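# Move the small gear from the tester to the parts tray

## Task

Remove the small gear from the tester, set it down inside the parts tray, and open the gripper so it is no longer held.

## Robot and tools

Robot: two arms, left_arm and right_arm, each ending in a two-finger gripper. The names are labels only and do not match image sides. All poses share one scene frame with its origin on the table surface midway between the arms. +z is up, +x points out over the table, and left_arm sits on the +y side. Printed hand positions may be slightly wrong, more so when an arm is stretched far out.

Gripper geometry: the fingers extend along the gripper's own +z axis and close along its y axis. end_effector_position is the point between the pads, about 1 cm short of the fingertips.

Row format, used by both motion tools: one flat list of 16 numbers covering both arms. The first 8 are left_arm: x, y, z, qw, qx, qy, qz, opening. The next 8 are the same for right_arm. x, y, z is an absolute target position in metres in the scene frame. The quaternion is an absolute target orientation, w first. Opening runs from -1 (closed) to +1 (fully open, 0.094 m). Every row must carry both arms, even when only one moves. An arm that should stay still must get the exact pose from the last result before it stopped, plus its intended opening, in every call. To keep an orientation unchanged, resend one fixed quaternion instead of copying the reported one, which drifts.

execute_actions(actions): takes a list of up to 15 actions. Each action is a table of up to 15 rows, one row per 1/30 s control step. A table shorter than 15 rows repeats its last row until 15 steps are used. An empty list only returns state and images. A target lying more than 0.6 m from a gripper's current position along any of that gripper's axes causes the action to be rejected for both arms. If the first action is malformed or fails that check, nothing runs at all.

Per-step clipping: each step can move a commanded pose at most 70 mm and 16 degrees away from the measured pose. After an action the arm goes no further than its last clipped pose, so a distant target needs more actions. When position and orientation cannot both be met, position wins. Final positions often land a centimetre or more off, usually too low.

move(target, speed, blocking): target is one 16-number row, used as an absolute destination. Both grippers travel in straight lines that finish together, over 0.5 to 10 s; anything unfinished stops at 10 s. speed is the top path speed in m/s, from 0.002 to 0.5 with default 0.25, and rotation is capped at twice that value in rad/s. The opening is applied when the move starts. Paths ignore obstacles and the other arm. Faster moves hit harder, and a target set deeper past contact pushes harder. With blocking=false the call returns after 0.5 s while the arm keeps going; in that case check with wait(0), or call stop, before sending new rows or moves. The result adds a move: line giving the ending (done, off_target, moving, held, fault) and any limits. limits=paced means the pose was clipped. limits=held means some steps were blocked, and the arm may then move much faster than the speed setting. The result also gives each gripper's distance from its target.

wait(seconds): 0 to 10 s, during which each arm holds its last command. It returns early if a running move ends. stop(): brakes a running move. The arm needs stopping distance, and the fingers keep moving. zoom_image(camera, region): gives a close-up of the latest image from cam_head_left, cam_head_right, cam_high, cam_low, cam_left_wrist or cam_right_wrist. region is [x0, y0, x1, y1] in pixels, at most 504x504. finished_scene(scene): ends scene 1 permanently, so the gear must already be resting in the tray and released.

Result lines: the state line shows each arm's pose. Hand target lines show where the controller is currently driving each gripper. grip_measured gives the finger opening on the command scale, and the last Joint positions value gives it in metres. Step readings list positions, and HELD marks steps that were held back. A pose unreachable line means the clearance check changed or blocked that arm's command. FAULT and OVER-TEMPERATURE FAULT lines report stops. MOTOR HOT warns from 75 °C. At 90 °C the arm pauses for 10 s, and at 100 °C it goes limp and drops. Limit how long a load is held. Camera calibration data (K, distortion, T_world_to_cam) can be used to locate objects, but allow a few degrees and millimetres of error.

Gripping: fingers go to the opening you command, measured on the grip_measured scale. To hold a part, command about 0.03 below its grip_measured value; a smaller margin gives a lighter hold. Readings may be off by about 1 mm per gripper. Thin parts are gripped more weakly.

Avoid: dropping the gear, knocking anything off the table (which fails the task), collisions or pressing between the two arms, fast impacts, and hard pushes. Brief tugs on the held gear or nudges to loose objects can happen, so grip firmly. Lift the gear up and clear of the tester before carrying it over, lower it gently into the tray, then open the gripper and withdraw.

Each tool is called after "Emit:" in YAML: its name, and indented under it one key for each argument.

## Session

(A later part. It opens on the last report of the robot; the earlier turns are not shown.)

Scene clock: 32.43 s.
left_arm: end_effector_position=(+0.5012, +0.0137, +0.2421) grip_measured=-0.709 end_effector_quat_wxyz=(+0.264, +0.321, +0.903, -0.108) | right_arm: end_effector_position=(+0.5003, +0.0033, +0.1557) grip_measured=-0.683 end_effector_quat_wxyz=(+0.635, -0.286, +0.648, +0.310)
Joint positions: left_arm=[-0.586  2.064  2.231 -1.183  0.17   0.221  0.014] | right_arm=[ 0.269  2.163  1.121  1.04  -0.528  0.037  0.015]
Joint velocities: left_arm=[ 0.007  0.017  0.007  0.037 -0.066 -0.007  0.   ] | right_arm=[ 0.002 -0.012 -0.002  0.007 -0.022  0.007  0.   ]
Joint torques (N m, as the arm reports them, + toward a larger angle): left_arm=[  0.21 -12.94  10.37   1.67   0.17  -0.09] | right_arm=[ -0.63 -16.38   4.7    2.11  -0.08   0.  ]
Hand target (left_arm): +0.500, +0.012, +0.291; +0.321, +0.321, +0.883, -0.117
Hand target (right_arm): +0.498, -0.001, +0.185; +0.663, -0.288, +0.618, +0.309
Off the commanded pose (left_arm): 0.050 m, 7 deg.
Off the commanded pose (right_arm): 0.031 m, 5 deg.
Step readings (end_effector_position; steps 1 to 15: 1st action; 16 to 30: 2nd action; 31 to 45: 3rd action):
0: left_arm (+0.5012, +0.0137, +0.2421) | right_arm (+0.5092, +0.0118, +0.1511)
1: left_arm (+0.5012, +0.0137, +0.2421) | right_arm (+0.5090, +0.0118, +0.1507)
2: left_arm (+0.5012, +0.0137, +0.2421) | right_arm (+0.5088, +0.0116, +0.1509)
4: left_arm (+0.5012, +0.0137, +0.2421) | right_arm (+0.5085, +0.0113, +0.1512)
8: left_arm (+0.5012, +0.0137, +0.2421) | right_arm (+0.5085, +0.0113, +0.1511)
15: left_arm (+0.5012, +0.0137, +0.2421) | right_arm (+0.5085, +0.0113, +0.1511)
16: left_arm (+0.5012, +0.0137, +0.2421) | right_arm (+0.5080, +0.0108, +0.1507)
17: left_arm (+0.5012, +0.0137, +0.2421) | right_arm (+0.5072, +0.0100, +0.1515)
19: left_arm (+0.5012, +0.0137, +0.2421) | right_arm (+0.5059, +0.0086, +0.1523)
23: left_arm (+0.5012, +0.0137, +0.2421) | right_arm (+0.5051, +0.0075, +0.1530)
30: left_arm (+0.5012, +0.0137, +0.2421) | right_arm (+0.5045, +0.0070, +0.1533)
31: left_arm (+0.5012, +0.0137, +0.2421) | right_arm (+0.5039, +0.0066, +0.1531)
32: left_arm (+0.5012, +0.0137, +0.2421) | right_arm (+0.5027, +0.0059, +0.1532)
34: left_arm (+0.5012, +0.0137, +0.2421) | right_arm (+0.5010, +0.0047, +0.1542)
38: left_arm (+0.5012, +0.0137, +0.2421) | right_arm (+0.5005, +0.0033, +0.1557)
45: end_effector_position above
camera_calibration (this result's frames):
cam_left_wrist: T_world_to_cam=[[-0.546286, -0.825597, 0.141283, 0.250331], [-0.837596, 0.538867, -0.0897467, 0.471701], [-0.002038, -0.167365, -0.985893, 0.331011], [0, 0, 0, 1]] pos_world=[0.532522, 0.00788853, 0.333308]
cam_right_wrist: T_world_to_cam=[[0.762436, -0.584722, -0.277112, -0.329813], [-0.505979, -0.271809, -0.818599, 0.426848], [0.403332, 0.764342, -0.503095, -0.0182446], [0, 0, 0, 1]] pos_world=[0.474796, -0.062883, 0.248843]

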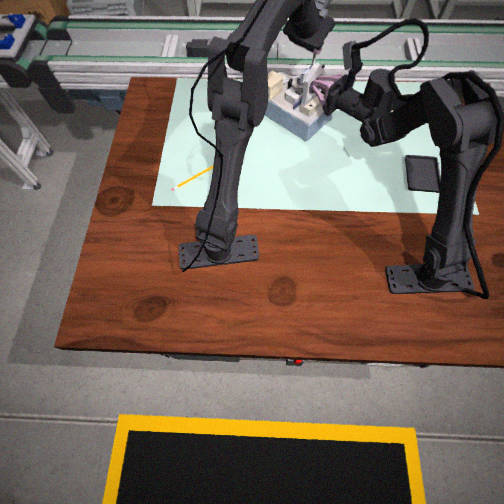

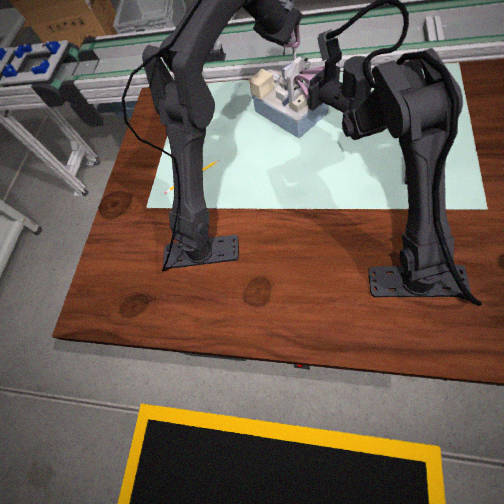

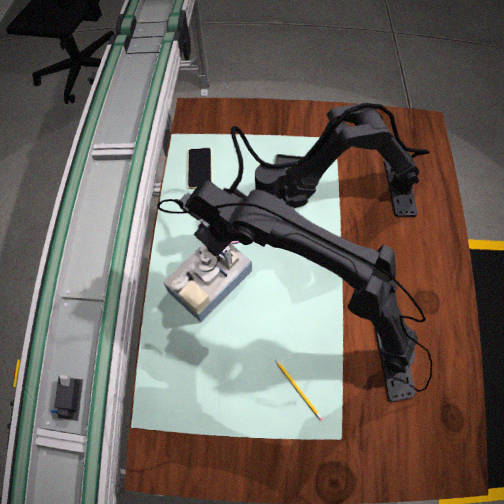

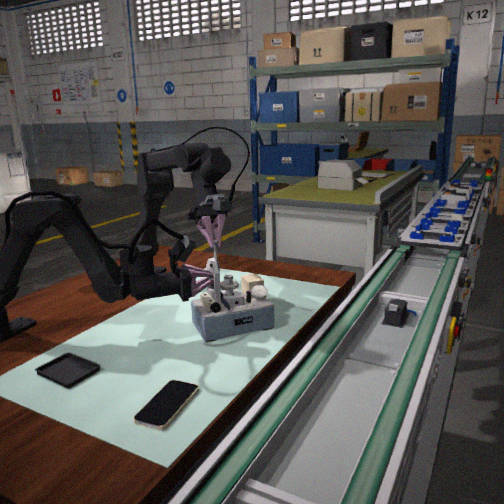

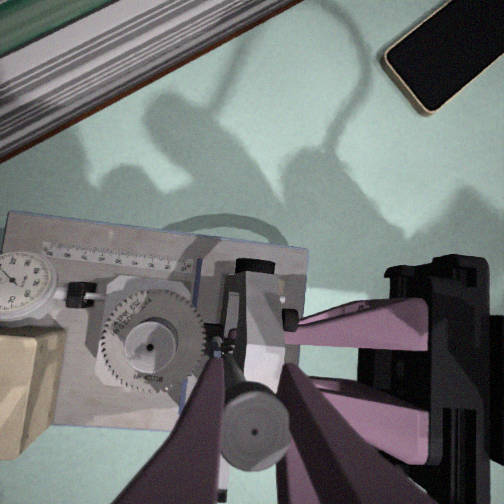

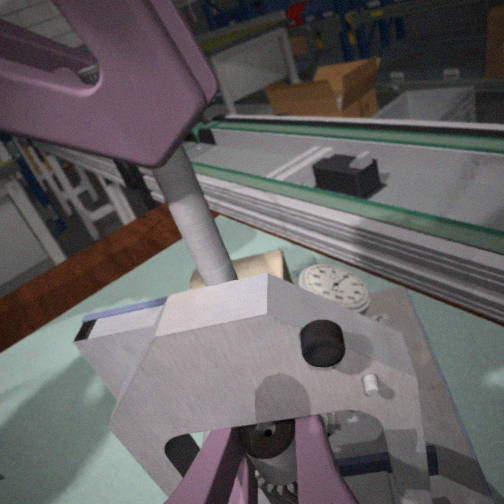

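Emit:
execute_actions:
  actions:
    - [[0.502,0.011,0.29,0.321,0.321,0.883,-0.117,-0.75,0.492,-0.009,0.18,0.663,-0.288,0.618,0.309,-0.72]]
    - [[0.502,0.011,0.283,0.321,0.321,0.883,-0.117,-0.75,0.484,-0.018,0.179,0.663,-0.288,0.618,0.309,-0.72]]
    - [[0.502,0.011,0.276,0.321,0.321,0.883,-0.117,-0.75,0.475,-0.029,0.179,0.663,-0.288,0.618,0.309,-0.72]]
    - [[0.502,0.011,0.266,0.321,0.321,0.883,-0.117,-0.75,0.463,-0.043,0.179,0.663,-0.288,0.618,0.309,-0.72]]
    - [[0.502,0.011,0.254,0.321,0.321,0.883,-0.117,-0.75,0.45,-0.059,0.179,0.663,-0.288,0.618,0.309,-0.72]]
    - [[0.502,0.011,0.24,0.321,0.321,0.883,-0.117,-0.75,0.437,-0.075,0.179,0.663,-0.288,0.618,0.309,-0.72]]

Emit:
move:
  target: [0.502,0.012,0.235,0.3,0.321,0.89,-0.112,0.2,0.325,-0.31,0.12,0.087,0,0.996,0,-0.72]
  speed: 0.25

Scene clock: 39.90 s.
left_arm: end_effector_position=(+0.5019, +0.0131, +0.2204) grip_measured=-0.709 end_effector_quat_wxyz=(+0.295, +0.321, +0.893, -0.110) | right_arm: end_effector_position=(+0.4414, -0.0728, +0.1596) grip_measured=-0.683 end_effector_quat_wxyz=(+0.644, -0.282, +0.640, +0.311)
Joint positions: left_arm=[-0.586  1.952  1.939 -0.938  0.171  0.222  0.014] | right_arm=[ 0.117  1.97   0.759  1.24  -0.675  0.054  0.015]
Joint velocities: left_arm=[ 0.002 -0.012 -0.017  0.037  0.007  0.007 -0.   ] | right_arm=[-0.007  0.002 -0.002 -0.081  0.007 -0.022 -0.001]
Joint torques (N m, as the arm reports them, + toward a larger angle): left_arm=[ -0.1  -11.3    5.5    1.87   0.2   -0.1 ] | right_arm=[ -0.29 -13.12   3.8    1.93  -0.03  -0.02]
Hand target (left_arm): +0.502, +0.011, +0.240; +0.321, +0.321, +0.883, -0.117
Hand target (right_arm): +0.437, -0.075, +0.179; +0.663, -0.288, +0.618, +0.309
Off the commanded pose (left_arm): 0.020 m, 3 deg.
Off the commanded pose (right_arm): 0.020 m, 3 deg.
Step readings (end_effector_position; steps 1 to 15: 1st action; 16 to 30: 2nd action; 31 to 45: 3rd action; 46 to 60: 4th action; 61 to 75: 5th action; 76 to 90: 6th action):
0: left_arm (+0.5012, +0.0137, +0.2421) | right_arm (+0.5003, +0.0033, +0.1557)
1: left_arm (+0.5012, +0.0137, +0.2421) | right_arm (+0.4996, +0.0026, +0.1553)
2: left_arm (+0.5012, +0.0137, +0.2421) | right_arm (+0.4977, +0.0012, +0.1549)
4: left_arm (+0.5012, +0.0137, +0.2421) | right_arm (+0.4953, -0.0016, +0.1527)
8: left_arm (+0.5012, +0.0137, +0.2421) | right_arm (+0.4951, -0.0049, +0.1517)
15: left_arm (+0.5012, +0.0137, +0.2421) | right_arm (+0.4948, -0.0047, +0.1541)
16: left_arm (+0.5012, +0.0137, +0.2412) | right_arm (+0.4937, -0.0056, +0.1538)
17: left_arm (+0.5012, +0.0137, +0.2401) | right_arm (+0.4911, -0.0071, +0.1534)
19: left_arm (+0.5012, +0.0137, +0.2369) | right_arm (+0.4878, -0.0106, +0.1523)
23: left_arm (+0.5013, +0.0136, +0.2344) | right_arm (+0.4875, -0.0141, +0.1532)
30: left_arm (+0.5014, +0.0136, +0.2344) | right_arm (+0.4872, -0.0140, +0.1550)
31: left_arm (+0.5012, +0.0137, +0.2338) | right_arm (+0.4859, -0.0149, +0.1547)
32: left_arm (+0.5012, +0.0137, +0.2331) | right_arm (+0.4829, -0.0167, +0.1540)
34: left_arm (+0.5013, +0.0136, +0.2317) | right_arm (+0.4791, -0.0211, +0.1529)
38: left_arm (+0.5014, +0.0136, +0.2309) | right_arm (+0.4789, -0.0256, +0.1541)
45: left_arm (+0.5014, +0.0136, +0.2308) | right_arm (+0.4785, -0.0254, +0.1561)
46: left_arm (+0.5013, +0.0137, +0.2299) | right_arm (+0.4769, -0.0267, +0.1555)
47: left_arm (+0.5013, +0.0137, +0.2287) | right_arm (+0.4729, -0.0289, +0.1546)
49: left_arm (+0.5014, +0.0136, +0.2266) | right_arm (+0.4680, -0.0347, +0.1533)
53: left_arm (+0.5016, +0.0135, +0.2251) | right_arm (+0.4675, -0.0404, +0.1548)
60: left_arm (+0.5015, +0.0136, +0.2250) | right_arm (+0.4668, -0.0400, +0.1570)
61: left_arm (+0.5014, +0.0135, +0.2241) | right_arm (+0.4650, -0.0412, +0.1568)
62: left_arm (+0.5014, +0.0136, +0.2228) | right_arm (+0.4609, -0.0439, +0.1558)
64: left_arm (+0.5016, +0.0134, +0.2210) | right_arm (+0.4556, -0.0508, +0.1544)
68: left_arm (+0.5016, +0.0134, +0.2210) | right_arm (+0.4551, -0.0572, +0.1562)
75: left_arm (+0.5016, +0.0134, +0.2211) | right_arm (+0.4541, -0.0564, +0.1585)
76: left_arm (+0.5016, +0.0133, +0.2201) | right_arm (+0.4523, -0.0577, +0.1580)
77: left_arm (+0.5014, +0.0133, +0.2203) | right_arm (+0.4484, -0.0604, +0.1573)
79: left_arm (+0.5017, +0.0132, +0.2203) | right_arm (+0.4432, -0.0674, +0.1559)
83: left_arm (+0.5018, +0.0132, +0.2204) | right_arm (+0.4424, -0.0736, +0.1575)
90: end_effector_position above
camera_calibration (this result's frames):
cam_left_wrist: T_world_to_cam=[[-0.555595, -0.821105, 0.130771, 0.260215], [-0.829552, 0.536797, -0.153923, 0.48078], [0.0561897, -0.194, -0.979391, 0.279185], [0, 0, 0, 1]] pos_world=[0.527719, 0.00974484, 0.313406]
cam_right_wrist: T_world_to_cam=[[0.764396, -0.584006, -0.273197, -0.32968], [-0.492405, -0.255247, -0.832097, 0.376902], [0.416217, 0.770575, -0.482677, 0.0571296], [0, 0, 0, 1]] pos_world=[0.413816, -0.140355, 0.251127]

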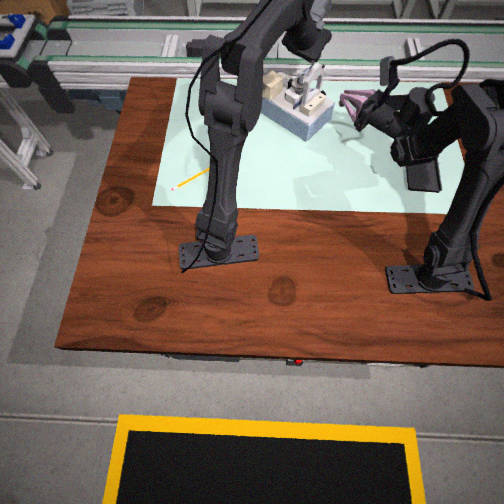

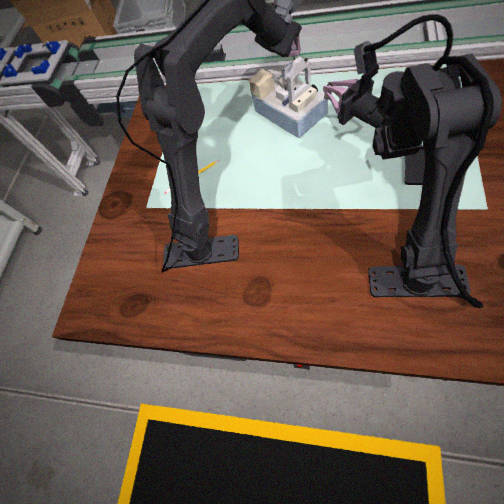

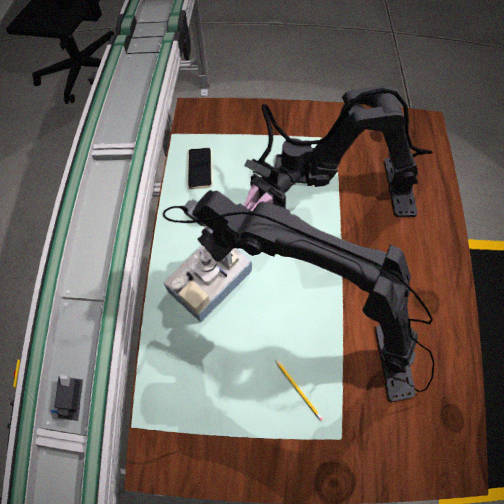

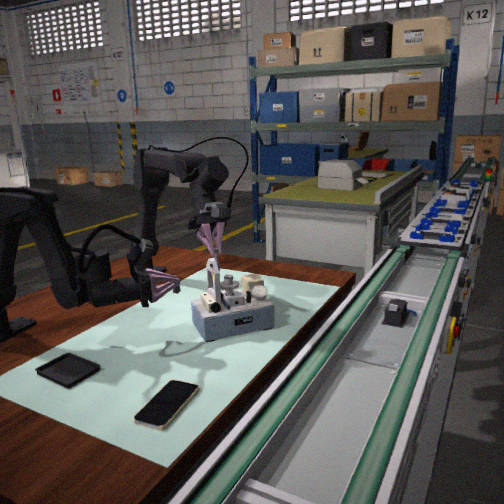

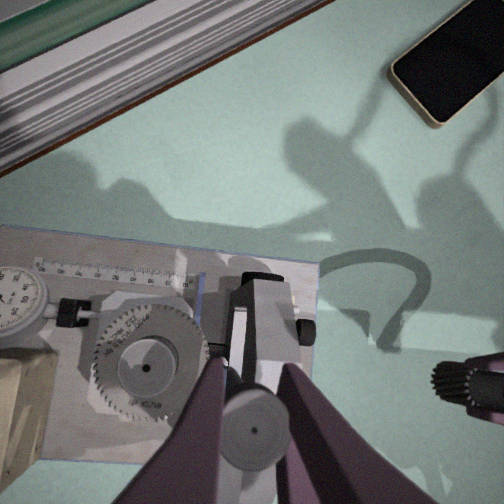

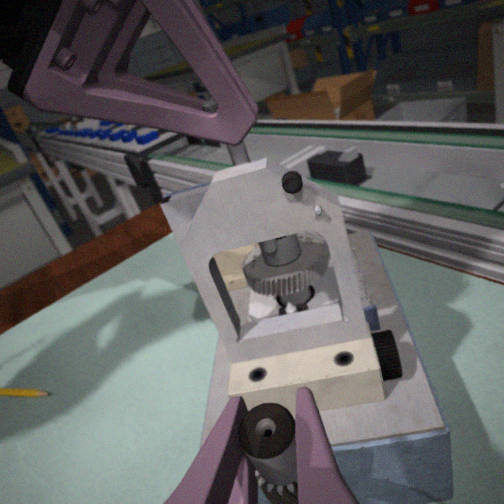

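Scene clock: 43.73 s.
left_arm: end_effector_position=(+0.4989, +0.0144, +0.2227) grip_measured=+0.197 end_effector_quat_wxyz=(+0.286, +0.321, +0.896, -0.110) | right_arm: end_effector_position=(+0.3107, -0.3035, +0.1113) grip_measured=-0.683 end_effector_quat_wxyz=(+0.066, -0.018, +0.998, +0.010)
Joint positions: left_arm=[-0.586  1.959  1.969 -0.979  0.171  0.222  0.056] | right_arm=[-0.195  1.619  1.28  -1.104 -0.038 -0.155  0.015]
Joint velocities: left_arm=[ 0.002  0.007 -0.007 -0.022 -0.007  0.066  0.   ] | right_arm=[-0.007 -0.007 -0.012 -0.007 -0.022  0.007 -0.001]
Joint torques (N m, as the arm reports them, + toward a larger angle): left_arm=[-0.1  -9.39  8.69  1.5   0.13  0.  ] | right_arm=[-0.56 -8.67  8.11  0.49  0.02  0.01]
Hand target (left_arm): +0.502, +0.012, +0.235; +0.301, +0.321, +0.891, -0.112
Hand target (right_arm): +0.318, -0.308, +0.122; +0.081, -0.011, +0.997, +0.004
Off the commanded pose (left_arm): 0.013 m, 2 deg.
Off the commanded pose (right_arm): 0.018 m, 3 deg.
move: off_target (left_arm, right_arm)
camera_calibration (this result's frames):
cam_left_wrist: T_world_to_cam=[[-0.553422, -0.822059, 0.133953, 0.257549], [-0.831935, 0.537843, -0.136412, 0.475214], [0.0400928, -0.186934, -0.981554, 0.29028], [0, 0, 0, 1]] pos_world=[0.526242, 0.0103932, 0.315251]
cam_right_wrist: T_world_to_cam=[[-0.195782, -0.976227, -0.0930056, -0.218491], [-0.896306, 0.139657, 0.42087, 0.319335], [-0.397876, 0.16576, -0.90234, 0.38202], [0, 0, 0, 1]] pos_world=[0.395442, -0.321217, 0.189992]

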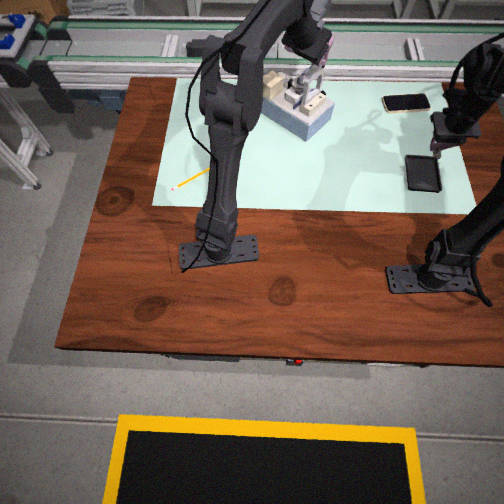

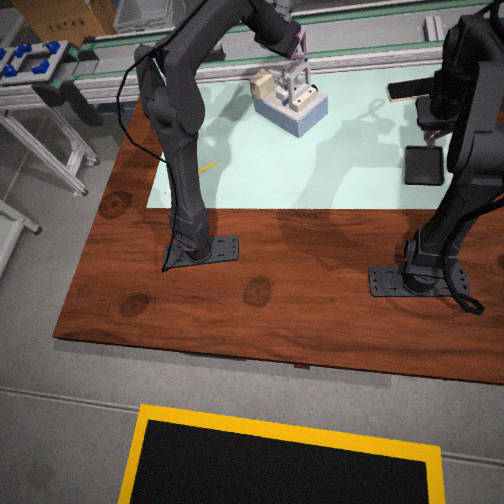

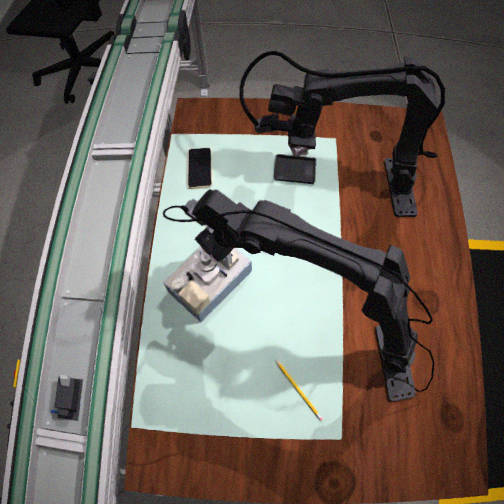

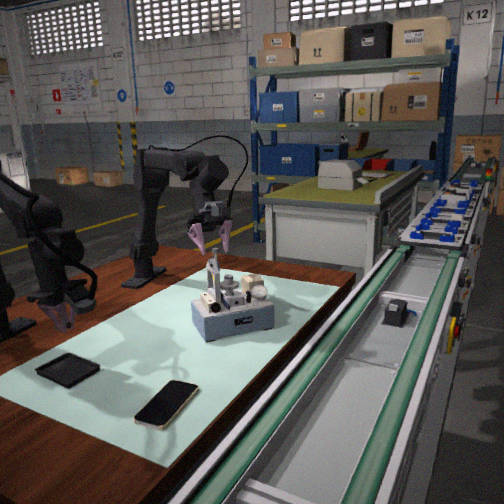

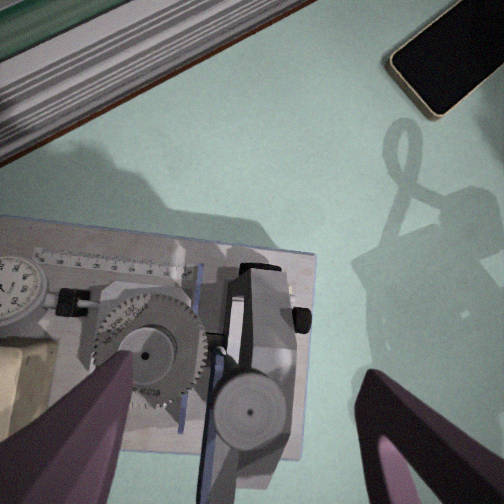

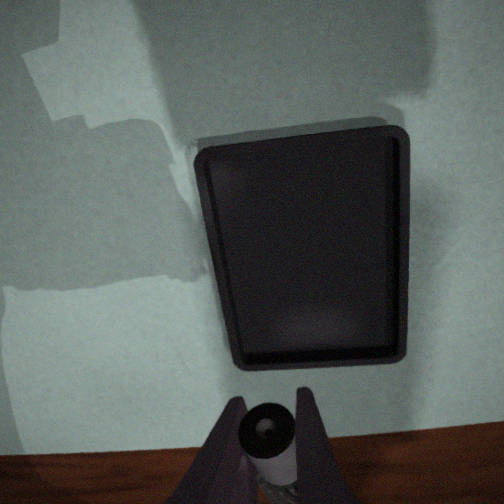

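Emit:
move:
  target: [0.44,0.07,0.31,0.3,0.321,0.89,-0.112,0.2,0.327,-0.32,0.024,-0.02,0,1,0,-0.72]
  speed: 0.06

Scene clock: 48.20 s.
left_arm: end_effector_position=(+0.4419, +0.0669, +0.2887) grip_measured=+0.197 end_effector_quat_wxyz=(+0.275, +0.321, +0.900, -0.110) | right_arm: end_effector_position=(+0.3160, -0.3142, +0.0205) grip_measured=-0.683 end_effector_quat_wxyz=(-0.041, -0.008, +0.999, +0.008)
Joint positions: left_arm=[-0.511  1.78   2.028 -1.252  0.213  0.285  0.056] | right_arm=[-0.208  1.922  1.28  -1.013 -0.005 -0.151  0.015]
Joint velocities: left_arm=[-0.002 -0.007  0.002 -0.007 -0.007 -0.066  0.001] | right_arm=[-0.012 -0.017 -0.007  0.037  0.022 -0.007 -0.002]
Joint torques (N m, as the arm reports them, + toward a larger angle): left_arm=[ 0.91 -9.15  7.73  1.44  0.21  0.05] | right_arm=[ -0.65 -10.99   6.     0.45   0.08   0.01]
Hand target (left_arm): +0.440, +0.070, +0.309; +0.300, +0.321, +0.891, -0.112
Hand target (right_arm): +0.326, -0.320, +0.025; -0.020, -0.000, +1.000, +0.001
Off the commanded pose (left_arm): 0.022 m, 3 deg.
Off the commanded pose (right_arm): 0.013 m, 3 deg.
move: off_target (left_arm, right_arm)
camera_calibration (this result's frames):
cam_left_wrist: T_world_to_cam=[[-0.549644, -0.823608, 0.139862, 0.257019], [-0.835202, 0.538117, -0.113437, 0.403437], [0.0181656, -0.179163, -0.983652, 0.376941], [0, 0, 0, 1]] pos_world=[0.471372, 0.0621201, 0.380597]
cam_right_wrist: T_world_to_cam=[[-0.227468, -0.972873, -0.0421528, -0.226364], [-0.783389, 0.157109, 0.601348, 0.329912], [-0.578412, 0.169809, -0.797875, 0.360147], [0, 0, 0, 1]] pos_world=[0.415272, -0.333212, 0.0794184]

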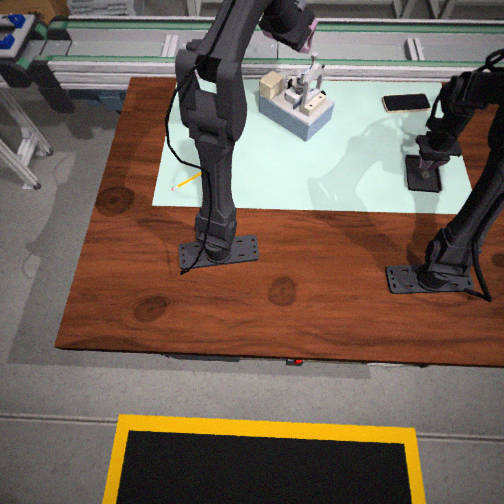

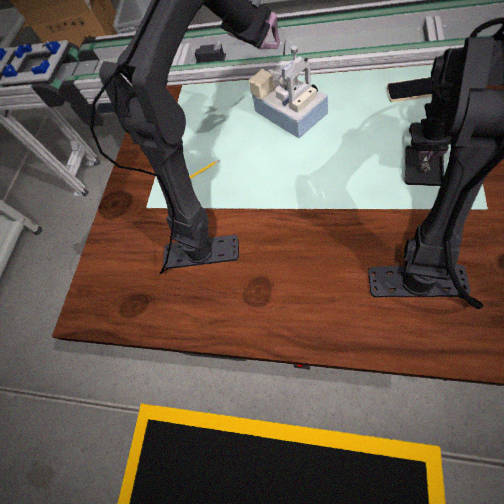

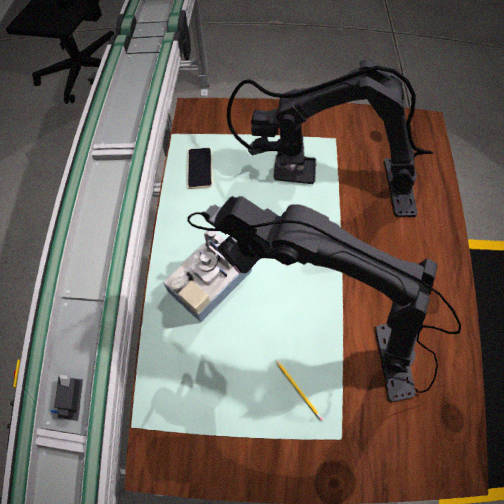

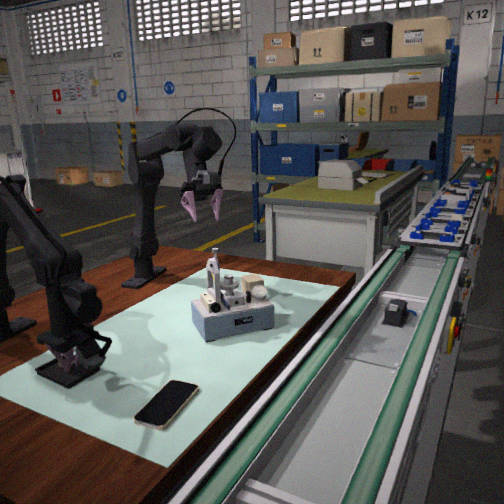

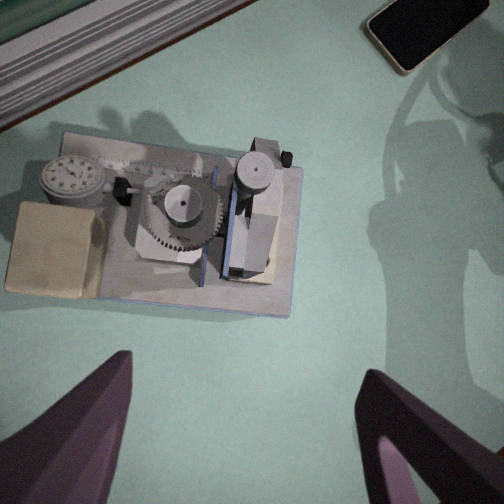

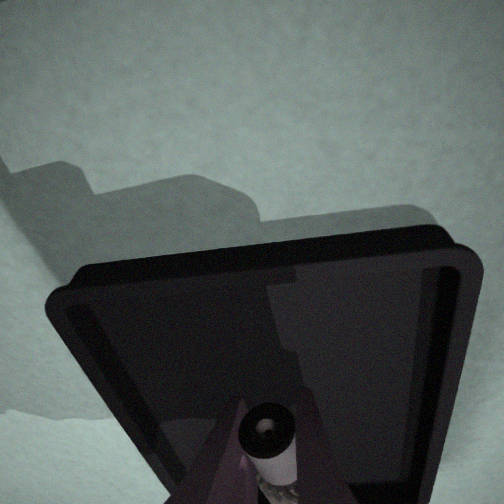

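Emit:
move:
  target: [0.44,0.07,0.31,0.3,0.321,0.89,-0.112,0.2,0.327,-0.32,0.024,-0.02,0,1,0,-0.3]
  speed: 0.03

Emit:
move:
  target: [0.44,0.07,0.31,0.3,0.321,0.89,-0.112,0.2,0.327,-0.32,0.12,-0.02,0,1,0,-0.3]
  speed: 0.15

Scene clock: 53.50 s.
left_arm: end_effector_position=(+0.4416, +0.0670, +0.2885) grip_measured=+0.197 end_effector_quat_wxyz=(+0.274, +0.321, +0.900, -0.110) | right_arm: end_effector_position=(+0.3167, -0.3148, +0.0204) grip_measured=-0.301 end_effector_quat_wxyz=(-0.040, -0.006, +0.999, +0.007)
Joint positions: left_arm=[-0.511  1.78   2.028 -1.254  0.213  0.285  0.056] | right_arm=[-0.208  1.922  1.28  -1.01  -0.002 -0.148  0.033]
Joint velocities: left_arm=[-0.022 -0.017 -0.007  0.022  0.007  0.037 -0.001] | right_arm=[-0.002  0.002  0.007  0.022 -0.022  0.022 -0.001]
Joint torques (N m, as the arm reports them, + toward a larger angle): left_arm=[ 0.84 -9.12  7.73  1.51  0.15  0.03] | right_arm=[ -0.52 -11.     5.87   0.49   0.06   0.01]
Hand target (left_arm): +0.440, +0.070, +0.310; +0.300, +0.321, +0.891, -0.112
Hand target (right_arm): +0.327, -0.320, +0.024; -0.020, +0.000, +1.000, -0.000
Off the commanded pose (left_arm): 0.022 m, 3 deg.
Off the commanded pose (right_arm): 0.012 m, 3 deg.
move: off_target (left_arm, right_arm)
camera_calibration (this result's frames):
cam_left_wrist: T_world_to_cam=[[-0.549722, -0.823528, 0.140025, 0.256951], [-0.835178, 0.538456, -0.111995, 0.40266], [0.0168334, -0.178512, -0.983794, 0.377355], [0, 0, 0, 1]] pos_world=[0.471193, 0.0621541, 0.380355]
cam_right_wrist: T_world_to_cam=[[-0.230476, -0.972275, -0.0395177, -0.225682], [-0.784448, 0.161615, 0.598767, 0.332384], [-0.57578, 0.169001, -0.799948, 0.359543], [0, 0, 0, 1]] pos_world=[0.415741, -0.333906, 0.0796766]

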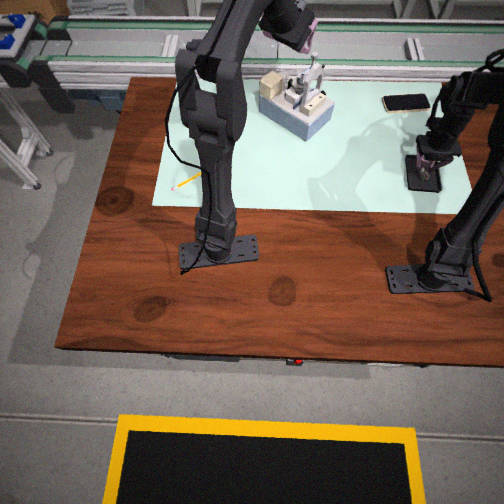

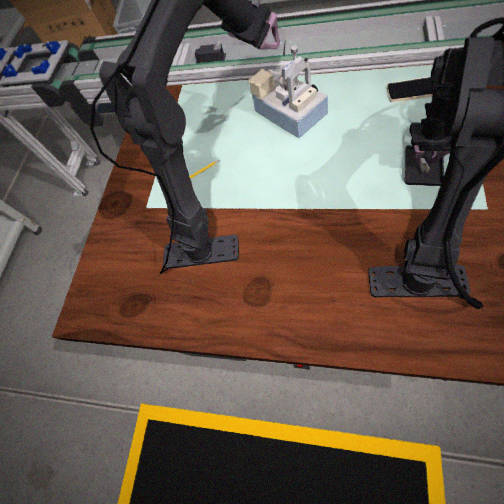

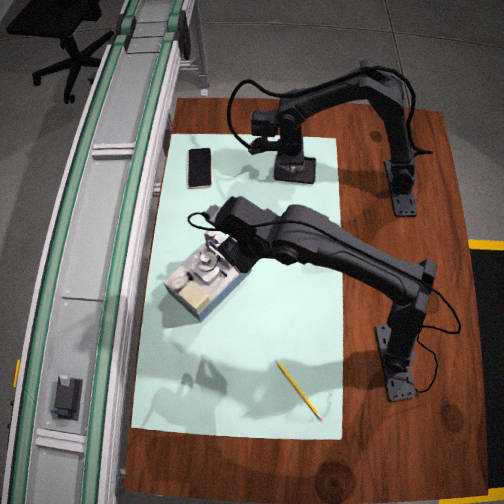

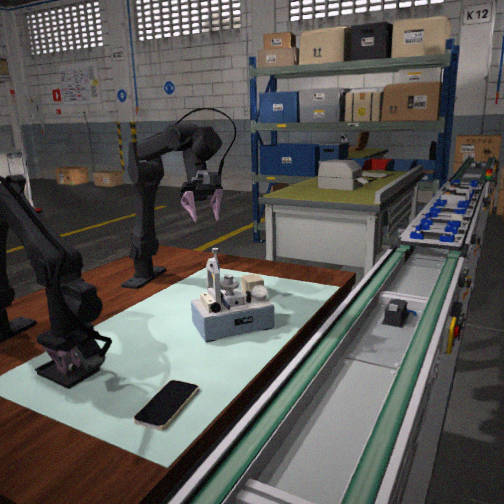

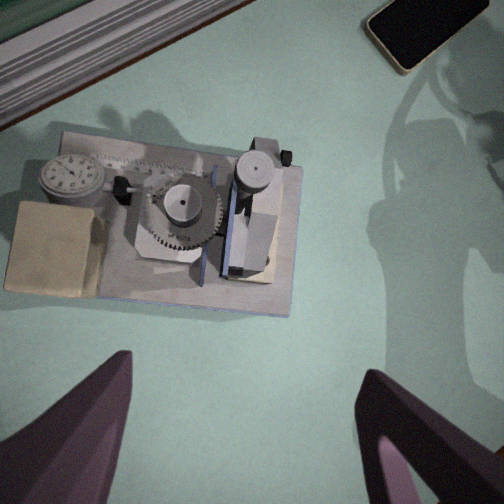

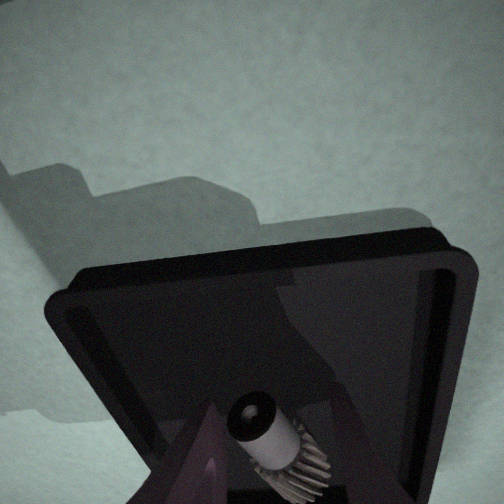

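Scene clock: 54.80 s.
left_arm: end_effector_position=(+0.4416, +0.0670, +0.2885) grip_measured=+0.197 end_effector_quat_wxyz=(+0.274, +0.321, +0.900, -0.110) | right_arm: end_effector_position=(+0.3227, -0.3157, +0.1066) grip_measured=-0.301 end_effector_quat_wxyz=(-0.038, -0.006, +0.999, +0.006)
Joint positions: left_arm=[-0.511  1.78   2.028 -1.254  0.213  0.285  0.056] | right_arm=[-0.208  1.864  1.556 -1.339 -0.002 -0.148  0.033]
Joint velocities: left_arm=[-0.007 -0.007 -0.002 -0.051  0.022 -0.022 -0.   ] | right_arm=[ 0.002  0.012  0.002 -0.037  0.007 -0.051 -0.001]
Joint torques (N m, as the arm reports them, + toward a larger angle): left_arm=[ 0.89 -9.06  7.57  1.46  0.18  0.02] | right_arm=[ -0.5  -12.07   7.33   0.19   0.08   0.02]
Hand target (left_arm): +0.440, +0.070, +0.310; +0.300, +0.321, +0.891, -0.112
Hand target (right_arm): +0.327, -0.320, +0.120; -0.020, +0.000, +1.000, -0.000
Off the commanded pose (left_arm): 0.022 m, 3 deg.
Off the commanded pose (right_arm): 0.015 m, 2 deg.
move: off_target (left_arm, right_arm)
camera_calibration (this result's frames):
cam_left_wrist: T_world_to_cam=[[-0.549722, -0.823528, 0.140025, 0.256951], [-0.835178, 0.538456, -0.111995, 0.40266], [0.0168334, -0.178512, -0.983794, 0.377355], [0, 0, 0, 1]] pos_world=[0.471193, 0.0621541, 0.380355]
cam_right_wrist: T_world_to_cam=[[-0.230269, -0.972322, -0.039586, -0.221826], [-0.78713, 0.162184, 0.595082, 0.287078], [-0.572191, 0.168188, -0.80269, 0.430961], [0, 0, 0, 1]] pos_world=[0.42148, -0.334728, 0.166312]

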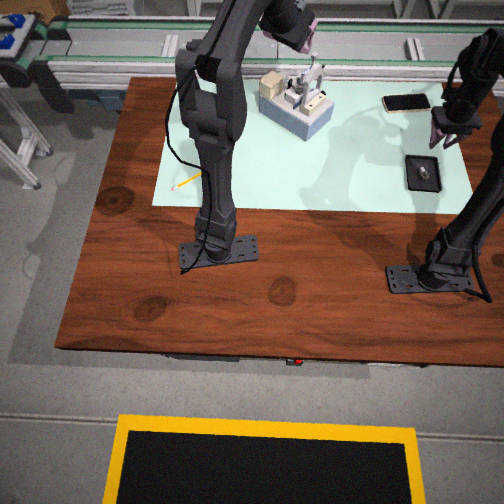

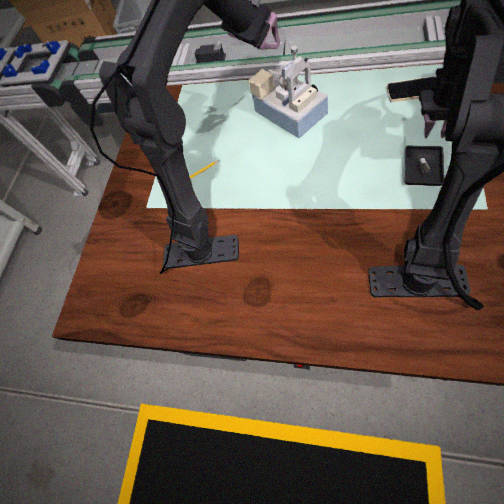

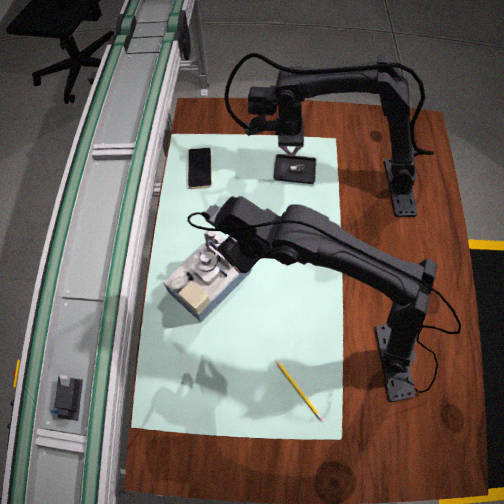

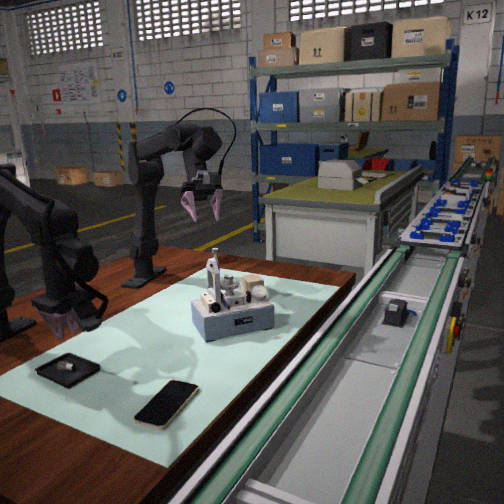

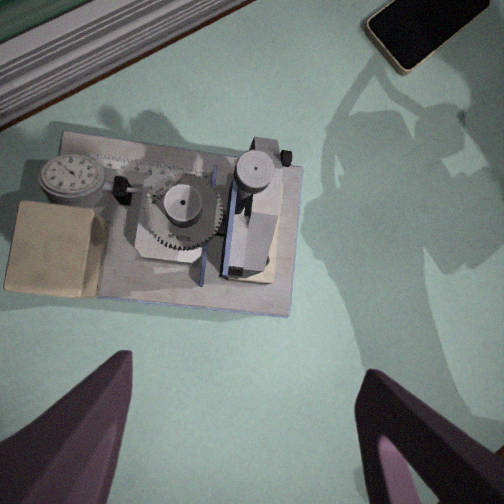

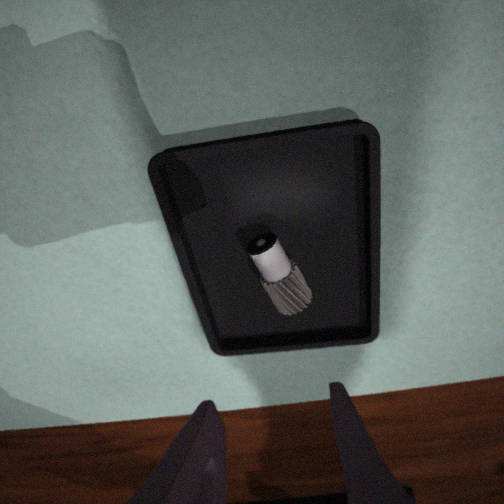

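Emit:
finished_scene:
  scene: 2

The scene is finished: the task was done.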